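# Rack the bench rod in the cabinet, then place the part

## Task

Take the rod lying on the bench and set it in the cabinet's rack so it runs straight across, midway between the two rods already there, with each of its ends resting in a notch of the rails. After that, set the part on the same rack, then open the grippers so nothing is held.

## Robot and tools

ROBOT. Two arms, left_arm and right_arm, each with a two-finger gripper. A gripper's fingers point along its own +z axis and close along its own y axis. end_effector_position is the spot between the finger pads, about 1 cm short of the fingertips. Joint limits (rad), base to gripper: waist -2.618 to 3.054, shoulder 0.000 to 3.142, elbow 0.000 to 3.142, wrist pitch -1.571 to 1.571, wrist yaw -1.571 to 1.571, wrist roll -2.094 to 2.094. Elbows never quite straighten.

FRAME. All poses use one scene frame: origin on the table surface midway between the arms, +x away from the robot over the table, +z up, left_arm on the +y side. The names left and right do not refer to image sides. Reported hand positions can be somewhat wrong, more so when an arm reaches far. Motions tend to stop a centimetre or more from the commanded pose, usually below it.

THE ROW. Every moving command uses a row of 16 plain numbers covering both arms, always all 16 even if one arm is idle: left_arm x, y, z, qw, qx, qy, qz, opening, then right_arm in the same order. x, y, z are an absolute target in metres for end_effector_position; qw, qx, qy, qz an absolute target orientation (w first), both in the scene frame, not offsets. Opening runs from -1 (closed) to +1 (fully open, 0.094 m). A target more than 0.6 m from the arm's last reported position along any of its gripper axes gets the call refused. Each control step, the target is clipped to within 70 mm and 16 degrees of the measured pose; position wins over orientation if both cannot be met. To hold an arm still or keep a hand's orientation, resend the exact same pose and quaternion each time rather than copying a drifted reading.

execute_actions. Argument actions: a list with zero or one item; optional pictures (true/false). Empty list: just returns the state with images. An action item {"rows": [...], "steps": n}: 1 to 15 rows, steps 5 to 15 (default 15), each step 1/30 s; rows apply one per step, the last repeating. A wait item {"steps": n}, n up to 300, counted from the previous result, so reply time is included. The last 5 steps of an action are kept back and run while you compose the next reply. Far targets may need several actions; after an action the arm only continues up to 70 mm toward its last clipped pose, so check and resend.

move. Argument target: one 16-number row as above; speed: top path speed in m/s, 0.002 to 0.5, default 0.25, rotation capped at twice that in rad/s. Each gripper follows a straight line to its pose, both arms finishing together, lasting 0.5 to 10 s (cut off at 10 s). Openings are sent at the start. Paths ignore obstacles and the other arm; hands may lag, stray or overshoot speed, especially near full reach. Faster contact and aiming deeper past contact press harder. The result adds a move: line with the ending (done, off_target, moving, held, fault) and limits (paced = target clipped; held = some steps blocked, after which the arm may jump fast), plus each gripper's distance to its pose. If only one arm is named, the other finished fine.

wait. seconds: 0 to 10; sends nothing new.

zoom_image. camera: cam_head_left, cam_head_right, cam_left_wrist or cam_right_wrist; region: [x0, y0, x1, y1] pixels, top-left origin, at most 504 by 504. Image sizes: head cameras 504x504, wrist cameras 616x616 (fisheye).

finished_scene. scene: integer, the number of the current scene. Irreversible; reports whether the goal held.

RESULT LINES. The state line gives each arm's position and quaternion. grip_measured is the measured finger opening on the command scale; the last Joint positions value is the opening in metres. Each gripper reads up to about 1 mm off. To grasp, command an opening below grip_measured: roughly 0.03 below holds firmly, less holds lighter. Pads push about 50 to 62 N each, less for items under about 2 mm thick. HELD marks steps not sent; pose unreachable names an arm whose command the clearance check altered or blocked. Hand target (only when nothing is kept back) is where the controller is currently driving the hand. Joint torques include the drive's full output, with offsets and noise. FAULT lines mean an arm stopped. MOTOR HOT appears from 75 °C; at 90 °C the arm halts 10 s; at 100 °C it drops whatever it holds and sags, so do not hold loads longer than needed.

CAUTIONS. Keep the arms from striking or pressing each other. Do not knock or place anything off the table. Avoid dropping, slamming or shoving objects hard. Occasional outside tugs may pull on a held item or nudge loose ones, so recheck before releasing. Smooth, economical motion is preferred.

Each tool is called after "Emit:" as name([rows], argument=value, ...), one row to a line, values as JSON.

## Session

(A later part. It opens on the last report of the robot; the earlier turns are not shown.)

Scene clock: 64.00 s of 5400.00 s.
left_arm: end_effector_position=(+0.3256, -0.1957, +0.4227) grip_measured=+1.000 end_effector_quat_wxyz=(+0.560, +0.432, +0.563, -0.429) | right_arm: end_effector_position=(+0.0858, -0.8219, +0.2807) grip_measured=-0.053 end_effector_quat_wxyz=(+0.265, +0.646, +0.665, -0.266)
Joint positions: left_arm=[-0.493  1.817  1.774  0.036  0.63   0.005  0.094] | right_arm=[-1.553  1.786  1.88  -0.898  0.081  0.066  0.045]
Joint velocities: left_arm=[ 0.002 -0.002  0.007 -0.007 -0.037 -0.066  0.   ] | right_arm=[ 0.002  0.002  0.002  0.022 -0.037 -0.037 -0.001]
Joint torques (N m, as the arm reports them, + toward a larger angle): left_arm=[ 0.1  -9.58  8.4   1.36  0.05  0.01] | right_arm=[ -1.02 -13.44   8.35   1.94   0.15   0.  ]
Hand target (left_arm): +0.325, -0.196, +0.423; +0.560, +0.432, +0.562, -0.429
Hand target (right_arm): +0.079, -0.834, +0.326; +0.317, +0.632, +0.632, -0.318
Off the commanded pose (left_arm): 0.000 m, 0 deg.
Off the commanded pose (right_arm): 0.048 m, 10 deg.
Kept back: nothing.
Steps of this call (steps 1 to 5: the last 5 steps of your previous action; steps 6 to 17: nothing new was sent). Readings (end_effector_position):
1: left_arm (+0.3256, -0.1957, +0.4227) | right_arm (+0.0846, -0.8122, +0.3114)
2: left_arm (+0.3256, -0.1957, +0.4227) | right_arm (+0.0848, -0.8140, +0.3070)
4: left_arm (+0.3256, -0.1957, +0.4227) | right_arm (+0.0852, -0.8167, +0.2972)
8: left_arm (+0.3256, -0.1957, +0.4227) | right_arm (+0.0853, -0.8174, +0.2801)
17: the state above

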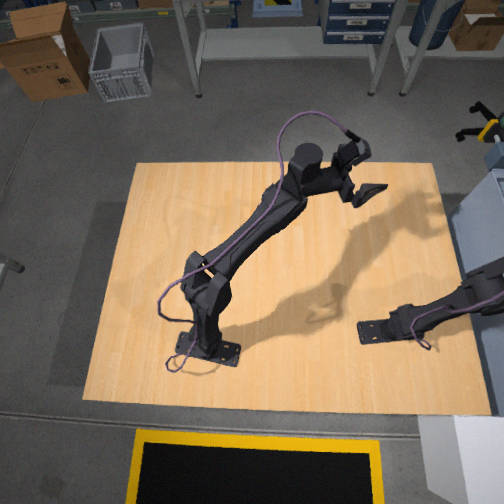

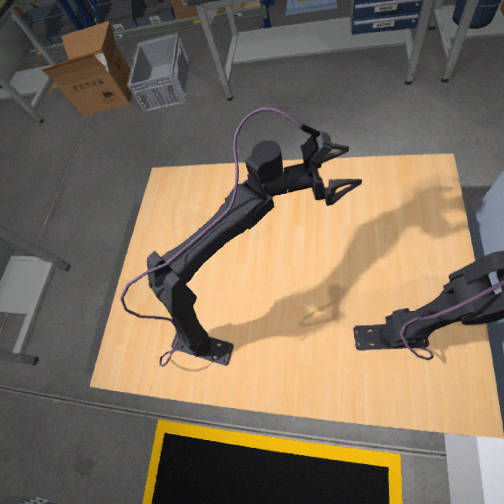

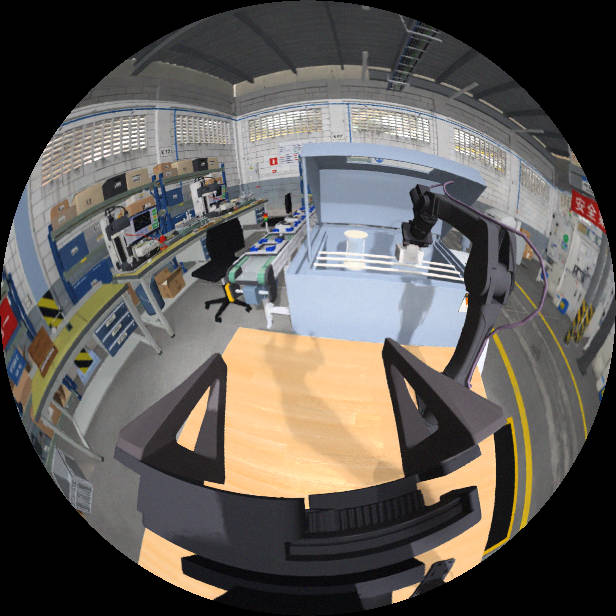

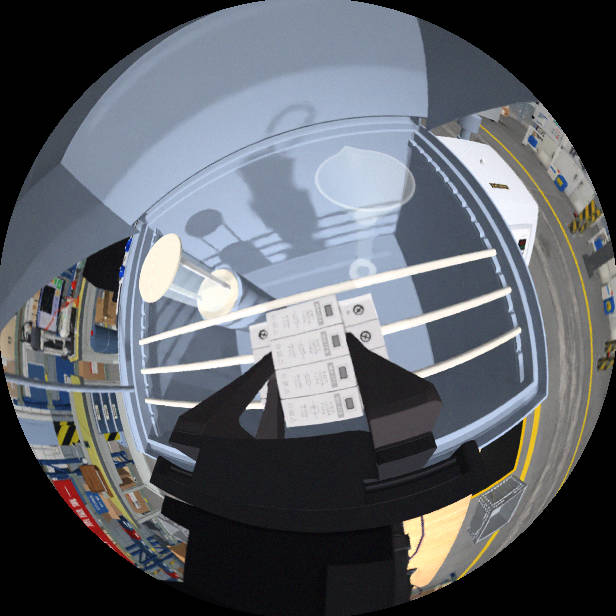

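Emit:
execute_actions([
  {"rows":[[0.3254,-0.1958,0.423,0.56,0.432,0.562,-0.429,1,0.082,-0.834,0.324,0.325,0.628,0.628,-0.325,-0.1],[0.3254,-0.1958,0.423,0.56,0.432,0.562,-0.429,1,0.082,-0.833,0.323,0.325,0.628,0.628,-0.325,-0.1],[0.3254,-0.1958,0.423,0.56,0.432,0.562,-0.429,1,0.082,-0.832,0.322,0.325,0.628,0.628,-0.325,-0.1],[0.3254,-0.1958,0.423,0.56,0.432,0.562,-0.429,1,0.082,-0.831,0.321,0.325,0.628,0.628,-0.325,-0.1],[0.3254,-0.1958,0.423,0.56,0.432,0.562,-0.429,1,0.082,-0.83,0.32,0.325,0.628,0.628,-0.325,-0.1],[0.3254,-0.1958,0.423,0.56,0.432,0.562,-0.429,1,0.082,-0.829,0.319,0.325,0.628,0.628,-0.325,-0.1],[0.3254,-0.1958,0.423,0.56,0.432,0.562,-0.429,1,0.082,-0.828,0.318,0.325,0.628,0.628,-0.325,-0.1],[0.3254,-0.1958,0.423,0.56,0.432,0.562,-0.429,1,0.082,-0.827,0.317,0.325,0.628,0.628,-0.325,-0.1],[0.3254,-0.1958,0.423,0.56,0.432,0.562,-0.429,1,0.082,-0.827,0.316,0.325,0.628,0.628,-0.325,-0.1],[0.3254,-0.1958,0.423,0.56,0.432,0.562,-0.429,1,0.082,-0.827,0.315,0.325,0.628,0.628,-0.325,-0.1],[0.3254,-0.1958,0.423,0.56,0.432,0.562,-0.429,1,0.082,-0.827,0.314,0.325,0.628,0.628,-0.325,-0.1],[0.3254,-0.1958,0.423,0.56,0.432,0.562,-0.429,1,0.082,-0.827,0.313,0.325,0.628,0.628,-0.325,-0.1],[0.3254,-0.1958,0.423,0.56,0.432,0.562,-0.429,1,0.082,-0.827,0.312,0.325,0.628,0.628,-0.325,-0.1]],"steps":15},
])

Emit:
wait(seconds=0.3)

Emit:
zoom_image(camera="cam_left_wrist", region=[370,225,460,295])

Scene clock: 65.00 s of 5400.00 s.
left_arm: end_effector_position=(+0.3256, -0.1957, +0.4227) grip_measured=+1.000 end_effector_quat_wxyz=(+0.560, +0.432, +0.563, -0.429) | right_arm: end_effector_position=(+0.0840, -0.8122, +0.2587) grip_measured=-0.053 end_effector_quat_wxyz=(+0.257, +0.649, +0.667, -0.261)
Joint positions: left_arm=[-0.493  1.817  1.774  0.036  0.63   0.005  0.094] | right_arm=[-1.553  1.738  1.746 -0.832  0.084  0.068  0.045]
Joint velocities: left_arm=[ 0.007 -0.007  0.002 -0.037  0.081 -0.139  0.   ] | right_arm=[ 0.007 -0.105 -0.266  0.037  0.007  0.081 -0.   ]
Joint torques (N m, as the arm reports them, + toward a larger angle): left_arm=[ 0.05 -9.64  8.43  1.37  0.06  0.  ] | right_arm=[ -0.22 -15.41   8.51   2.07   0.22   0.06]
Steps of this call (steps 1 to 20: nothing new was sent; steps 21 to 30: the first 10 steps of this action). Readings (end_effector_position):
21: left_arm (+0.3256, -0.1957, +0.4227) | right_arm (+0.0859, -0.8228, +0.2806)
22: left_arm (+0.3256, -0.1957, +0.4227) | right_arm (+0.0858, -0.8226, +0.2796)
24: left_arm (+0.3256, -0.1957, +0.4227) | right_arm (+0.0854, -0.8204, +0.2748)
28: left_arm (+0.3256, -0.1957, +0.4227) | right_arm (+0.0844, -0.8147, +0.2631)
30: the state above

Scene clock: 65.47 s of 5400.00 s.
left_arm: end_effector_position=(+0.3256, -0.1957, +0.4227) grip_measured=+1.000 end_effector_quat_wxyz=(+0.560, +0.432, +0.563, -0.429) | right_arm: end_effector_position=(+0.0839, -0.8130, +0.2612) grip_measured=-0.053 end_effector_quat_wxyz=(+0.266, +0.647, +0.662, -0.269)
Joint positions: left_arm=[-0.493  1.817  1.774  0.036  0.63   0.005  0.094] | right_arm=[-1.553  1.72   1.716 -0.793  0.086  0.07   0.045]
Joint velocities: left_arm=[ 0.002  0.007 -0.017 -0.066  0.081  0.022  0.   ] | right_arm=[ 0.002 -0.017 -0.002 -0.022 -0.081 -0.051  0.   ]
Joint torques (N m, as the arm reports them, + toward a larger angle): left_arm=[ 0.11 -9.6   8.43  1.37  0.05  0.  ] | right_arm=[ -0.24 -14.42   8.1    1.93   0.23   0.08]
Hand target (left_arm): +0.325, -0.196, +0.423; +0.560, +0.432, +0.562, -0.429
Hand target (right_arm): +0.081, -0.821, +0.313; +0.323, +0.629, +0.628, -0.323
Off the commanded pose (left_arm): 0.000 m, 0 deg.
Off the commanded pose (right_arm): 0.053 m, 10 deg.
Kept back: nothing.
Steps of this call (steps 1 to 5: the last 5 steps of your previous action; steps 6 to 14: nothing new was sent). Readings (end_effector_position):
1: left_arm (+0.3256, -0.1957, +0.4227) | right_arm (+0.0839, -0.8119, +0.2588)
2: left_arm (+0.3256, -0.1957, +0.4227) | right_arm (+0.0838, -0.8117, +0.2593)
4: left_arm (+0.3256, -0.1957, +0.4227) | right_arm (+0.0837, -0.8114, +0.2601)
8: left_arm (+0.3256, -0.1957, +0.4227) | right_arm (+0.0838, -0.8122, +0.2608)
14: the state above

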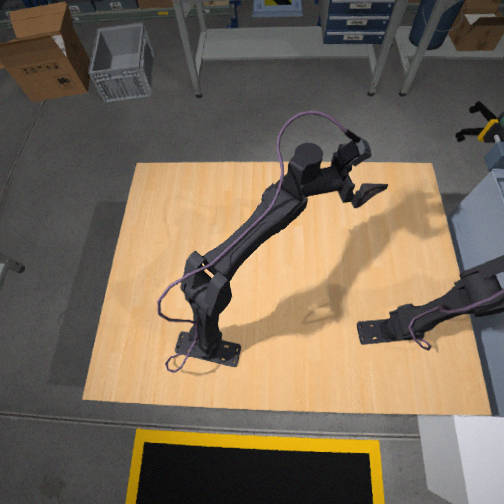

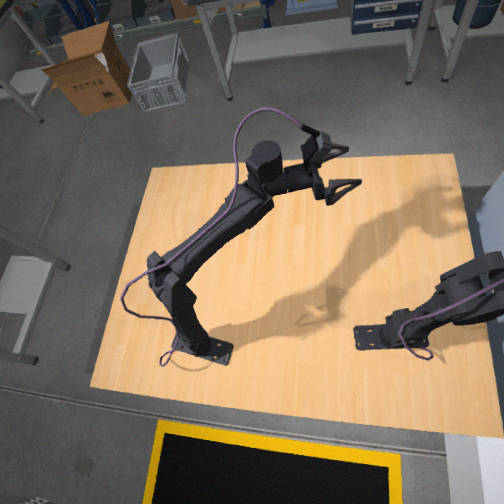

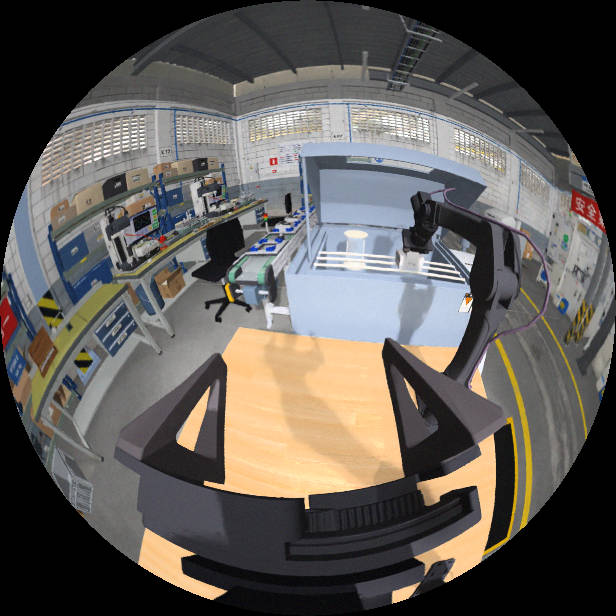

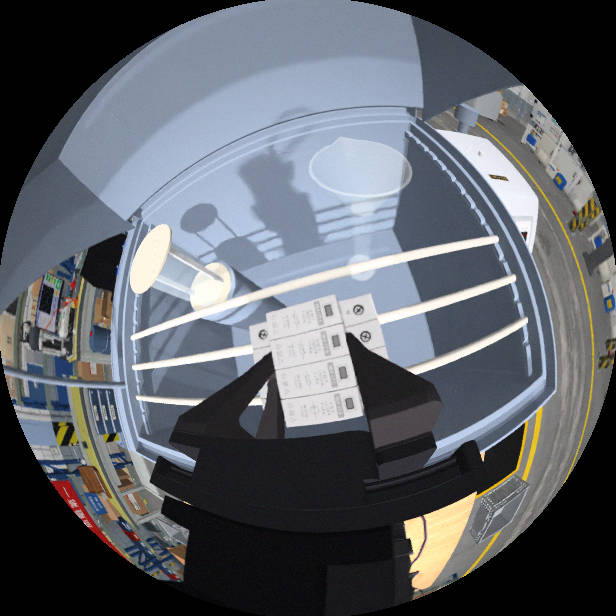

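Region (370, 225, 460, 295) of cam_left_wrist's 616x616 image, scaled by 5.600, with more detail than that image has.

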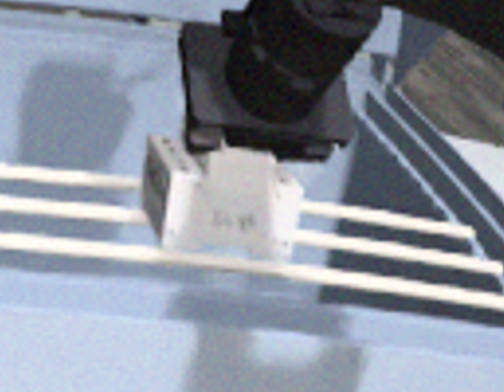

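Well centred, nearly touching. Ramp the load off gradually.

Emit:
execute_actions([
  {"rows":[[0.3254,-0.1958,0.423,0.56,0.432,0.562,-0.429,1,0.083,-0.826,0.31,0.323,0.629,0.629,-0.323,-0.1],[0.3254,-0.1958,0.423,0.56,0.432,0.562,-0.429,1,0.083,-0.825,0.308,0.321,0.63,0.63,-0.321,-0.1],[0.3254,-0.1958,0.423,0.56,0.432,0.562,-0.429,1,0.083,-0.824,0.306,0.319,0.631,0.631,-0.319,-0.1],[0.3254,-0.1958,0.423,0.56,0.432,0.562,-0.429,1,0.083,-0.823,0.304,0.317,0.632,0.632,-0.317,-0.1],[0.3254,-0.1958,0.423,0.56,0.432,0.562,-0.429,1,0.083,-0.822,0.302,0.315,0.633,0.633,-0.315,-0.1],[0.3254,-0.1958,0.423,0.56,0.432,0.562,-0.429,1,0.083,-0.821,0.299,0.312,0.634,0.634,-0.312,-0.1],[0.3254,-0.1958,0.423,0.56,0.432,0.562,-0.429,1,0.083,-0.82,0.296,0.309,0.636,0.636,-0.309,-0.1],[0.3254,-0.1958,0.423,0.56,0.432,0.562,-0.429,1,0.083,-0.819,0.293,0.306,0.637,0.637,-0.306,-0.1],[0.3254,-0.1958,0.423,0.56,0.432,0.562,-0.429,1,0.083,-0.818,0.29,0.303,0.639,0.639,-0.303,-0.1],[0.3254,-0.1958,0.423,0.56,0.432,0.562,-0.429,1,0.083,-0.817,0.287,0.3,0.64,0.64,-0.3,-0.1],[0.3254,-0.1958,0.423,0.56,0.432,0.562,-0.429,1,0.083,-0.816,0.284,0.297,0.642,0.642,-0.297,-0.1],[0.3254,-0.1958,0.423,0.56,0.432,0.562,-0.429,1,0.083,-0.815,0.281,0.294,0.643,0.643,-0.294,-0.1],[0.3254,-0.1958,0.423,0.56,0.432,0.562,-0.429,1,0.083,-0.815,0.278,0.291,0.644,0.644,-0.291,-0.1],[0.3254,-0.1958,0.423,0.56,0.432,0.562,-0.429,1,0.083,-0.815,0.275,0.288,0.646,0.646,-0.288,-0.1],[0.3254,-0.1958,0.423,0.56,0.432,0.562,-0.429,1,0.083,-0.815,0.272,0.285,0.647,0.647,-0.285,-0.1]],"steps":15},
])

Emit:
wait(seconds=0.3)

Emit:
zoom_image(camera="cam_left_wrist", region=[370,225,460,295])

Scene clock: 66.47 s of 5400.00 s.
left_arm: end_effector_position=(+0.3256, -0.1957, +0.4227) grip_measured=+1.000 end_effector_quat_wxyz=(+0.560, +0.432, +0.563, -0.429) | right_arm: end_effector_position=(+0.0836, -0.8121, +0.2566) grip_measured=-0.053 end_effector_quat_wxyz=(+0.265, +0.650, +0.660, -0.267)
Joint positions: left_arm=[-0.493  1.817  1.774  0.036  0.63   0.005  0.094] | right_arm=[-1.553  1.717  1.696 -0.782  0.087  0.078  0.045]
Joint velocities: left_arm=[ 0.002  0.002 -0.002 -0.051 -0.007 -0.051  0.   ] | right_arm=[ 0.007 -0.032 -0.051 -0.022  0.051 -0.022 -0.001]
Joint torques (N m, as the arm reports them, + toward a larger angle): left_arm=[ 0.05 -9.61  8.41  1.38  0.04  0.01] | right_arm=[  0.09 -13.25   7.22   1.6    0.13   0.01]
Steps of this call (steps 1 to 20: nothing new was sent; steps 21 to 30: the first 10 steps of this action). Readings (end_effector_position):
21: left_arm (+0.3256, -0.1957, +0.4227) | right_arm (+0.0839, -0.8133, +0.2614)
22: left_arm (+0.3256, -0.1957, +0.4227) | right_arm (+0.0839, -0.8133, +0.2614)
24: left_arm (+0.3256, -0.1957, +0.4227) | right_arm (+0.0838, -0.8132, +0.2602)
28: left_arm (+0.3256, -0.1957, +0.4227) | right_arm (+0.0836, -0.8123, +0.2569)
30: the state above

Scene clock: 66.93 s of 5400.00 s.
left_arm: end_effector_position=(+0.3256, -0.1957, +0.4227) grip_measured=+1.000 end_effector_quat_wxyz=(+0.560, +0.432, +0.563, -0.429) | right_arm: end_effector_position=(+0.0835, -0.8119, +0.2561) grip_measured=-0.053 end_effector_quat_wxyz=(+0.266, +0.653, +0.657, -0.266)
Joint positions: left_arm=[-0.493  1.817  1.774  0.036  0.63   0.005  0.094] | right_arm=[-1.553  1.715  1.692 -0.779  0.087  0.086  0.045]
Joint velocities: left_arm=[-0.007 -0.002 -0.007 -0.095  0.022 -0.007  0.   ] | right_arm=[ 0.007 -0.012  0.002  0.051 -0.037 -0.081  0.   ]
Joint torques (N m, as the arm reports them, + toward a larger angle): left_arm=[ 0.06 -9.61  8.41  1.36  0.05  0.01] | right_arm=[ -0.18 -11.58   6.58   1.46   0.11   0.01]
Hand target (left_arm): +0.325, -0.196, +0.423; +0.560, +0.432, +0.562, -0.429
Hand target (right_arm): +0.083, -0.815, +0.272; +0.285, +0.647, +0.647, -0.285
Off the commanded pose (left_arm): 0.000 m, 0 deg.
Off the commanded pose (right_arm): 0.016 m, 3 deg.
Kept back: nothing.
Steps of this call (steps 1 to 5: the last 5 steps of your previous action; steps 6 to 14: nothing new was sent). Readings (end_effector_position):
1: left_arm (+0.3256, -0.1957, +0.4227) | right_arm (+0.0835, -0.8121, +0.2563)
2: left_arm (+0.3256, -0.1957, +0.4227) | right_arm (+0.0835, -0.8119, +0.2562)
4: left_arm (+0.3256, -0.1957, +0.4227) | right_arm (+0.0835, -0.8119, +0.2561)
8: left_arm (+0.3256, -0.1957, +0.4227) | right_arm (+0.0835, -0.8119, +0.2561)
14: the state above

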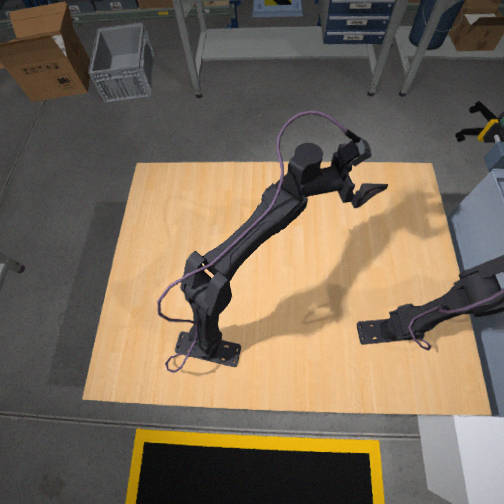

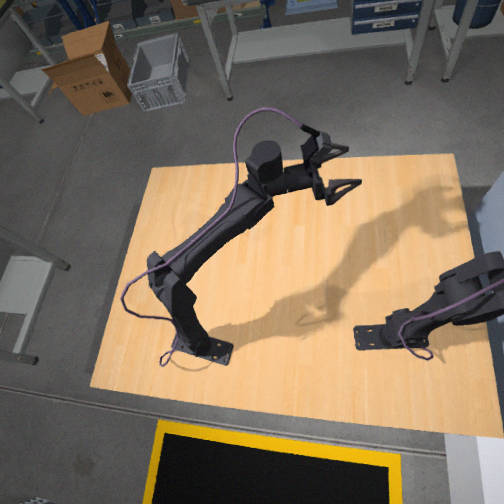

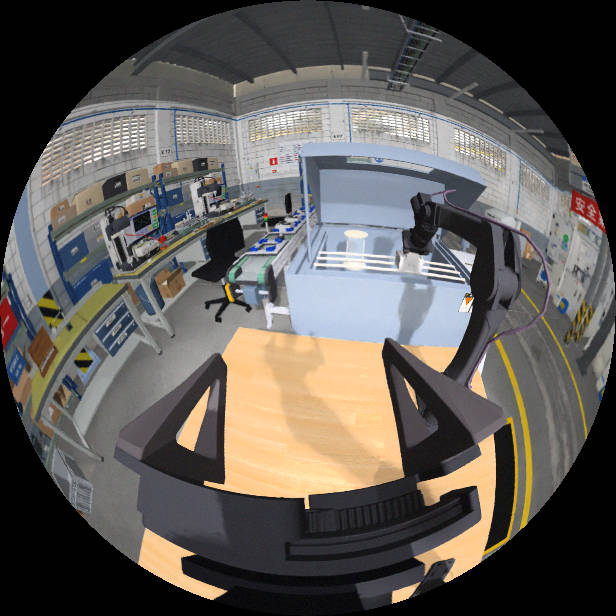

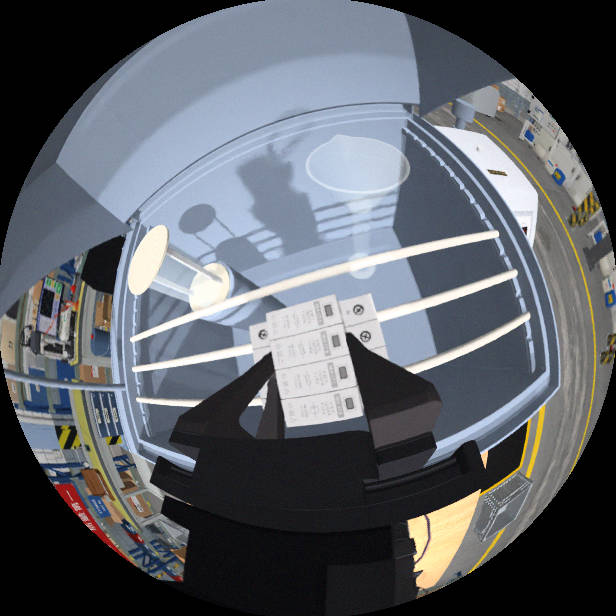

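Region (370, 225, 460, 295) of cam_left_wrist's 616x616 image, scaled by 5.600, with more detail than that image has.

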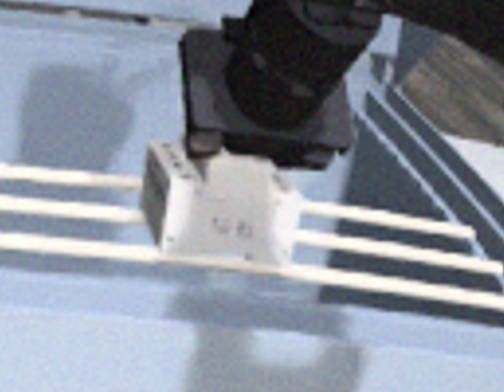

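Emit:
execute_actions([
  {"rows":[[0.3254,-0.1958,0.423,0.56,0.432,0.562,-0.429,1,0.083,-0.815,0.272,0.285,0.647,0.647,-0.285,0.5]],"steps":12},
])

Emit:
move(target=[0.3254,-0.1958,0.423,0.56,0.432,0.562,-0.429,1,0.083,-0.77,0.34,0.275,0.651,0.651,-0.275,1], speed=0.12)

Emit:
zoom_image(camera="cam_right_wrist", region=[130,180,530,430])

Scene clock: 67.43 s of 5400.00 s.
left_arm: end_effector_position=(+0.3256, -0.1957, +0.4227) grip_measured=+1.000 end_effector_quat_wxyz=(+0.560, +0.432, +0.563, -0.429) | right_arm: end_effector_position=(+0.0837, -0.8138, +0.2579) grip_measured=+0.497 end_effector_quat_wxyz=(+0.270, +0.652, +0.655, -0.269)
Joint positions: left_arm=[-0.493  1.817  1.774  0.036  0.63   0.005  0.094] | right_arm=[-1.553  1.715  1.692 -0.768  0.087  0.087  0.07 ]
Joint velocities: left_arm=[-0.002  0.002 -0.012  0.007  0.066  0.051  0.   ] | right_arm=[ 0.002 -0.012  0.022  0.022  0.022 -0.007 -0.   ]
Joint torques (N m, as the arm reports them, + toward a larger angle): left_arm=[ 0.08 -9.63  8.39  1.36  0.04  0.  ] | right_arm=[  0.05 -11.42   6.61   1.32   0.07   0.02]
Steps of this call (steps 1 to 8: nothing new was sent; steps 9 to 15: the first 7 steps of this action). Readings (end_effector_position):
9: left_arm (+0.3256, -0.1957, +0.4227) | right_arm (+0.0835, -0.8120, +0.2562)
10: left_arm (+0.3256, -0.1957, +0.4227) | right_arm (+0.0835, -0.8126, +0.2567)
12: left_arm (+0.3256, -0.1957, +0.4227) | right_arm (+0.0836, -0.8134, +0.2575)
15: the state above

Scene clock: 69.07 s of 5400.00 s.
left_arm: end_effector_position=(+0.3256, -0.1957, +0.4227) grip_measured=+1.000 end_effector_quat_wxyz=(+0.560, +0.432, +0.563, -0.429) | right_arm: end_effector_position=(+0.0824, -0.7745, +0.3239) grip_measured=+1.000 end_effector_quat_wxyz=(+0.266, +0.654, +0.657, -0.265)
Joint positions: left_arm=[-0.493  1.817  1.774  0.036  0.63   0.005  0.094] | right_arm=[-1.543  1.671  1.933 -1.067  0.092  0.096  0.094]
Joint velocities: left_arm=[ 0.002  0.002  0.002 -0.066  0.007  0.022  0.   ] | right_arm=[-0.022 -0.002  0.007 -0.081  0.095 -0.022  0.   ]
Joint torques (N m, as the arm reports them, + toward a larger angle): left_arm=[ 0.05 -9.57  8.42  1.37  0.04  0.  ] | right_arm=[  0.52 -10.27   8.24   1.06   0.13   0.07]
Hand target (left_arm): +0.325, -0.196, +0.423; +0.560, +0.432, +0.562, -0.429
Hand target (right_arm): +0.083, -0.769, +0.339; +0.276, +0.651, +0.651, -0.275
Off your previous action's commanded pose (left_arm): 0.000 m, 0 deg at its last step (step 5 of this call).
Off your previous action's commanded pose (right_arm): 0.014 m, 3 deg at its last step (step 5 of this call).
Off the commanded pose (left_arm): 0.000 m, 0 deg.
Off the commanded pose (right_arm): 0.017 m, 2 deg.
Kept back: nothing.
move: off_target (right_arm)

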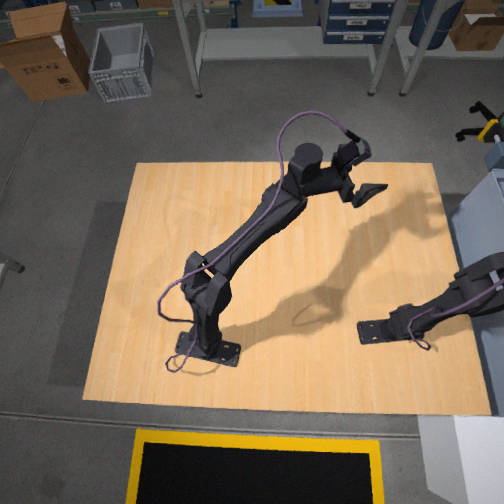

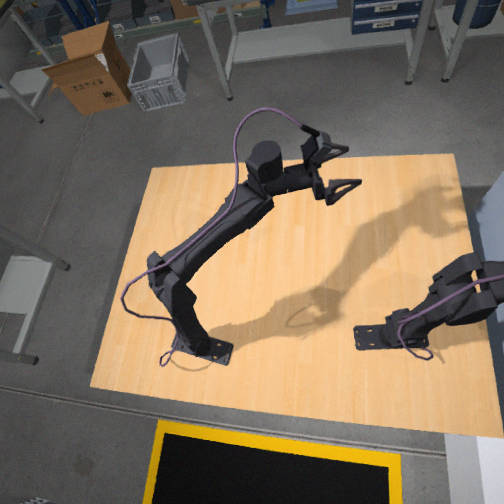

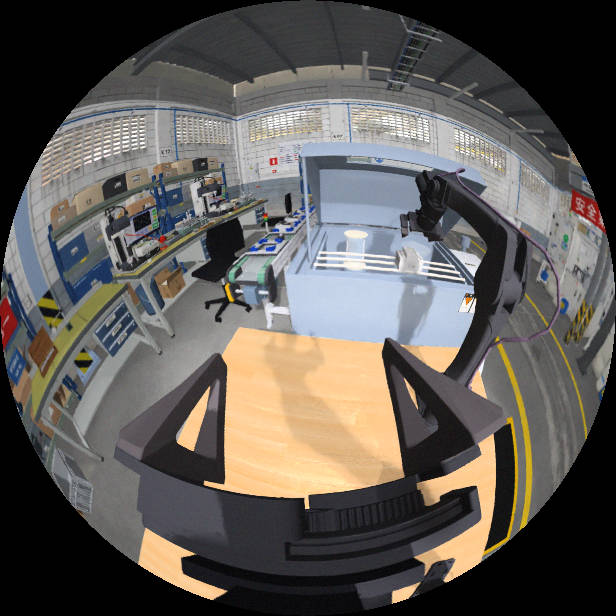

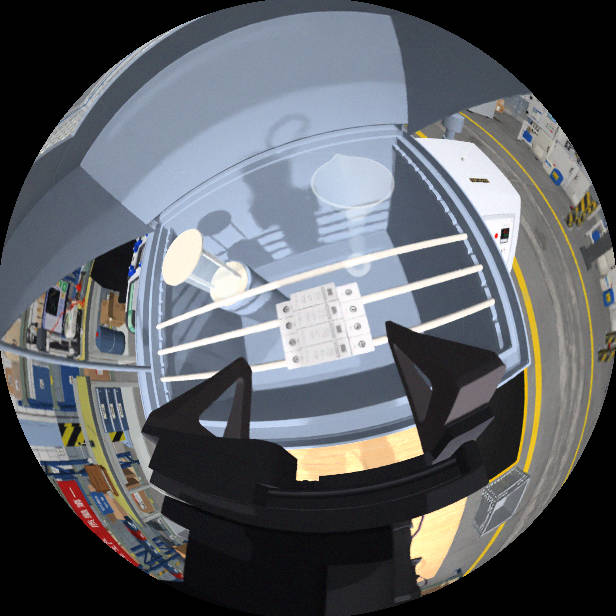

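Region (130, 180, 530, 430) of cam_right_wrist's 616x616 image, scaled by 1.260, with more detail than that image has; it fills the top 315 rows of this view, and the rest is white.

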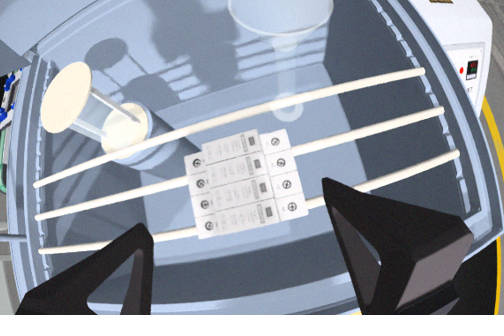

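Emit:
finished_scene(scene=2)

The scene is finished: the task was done.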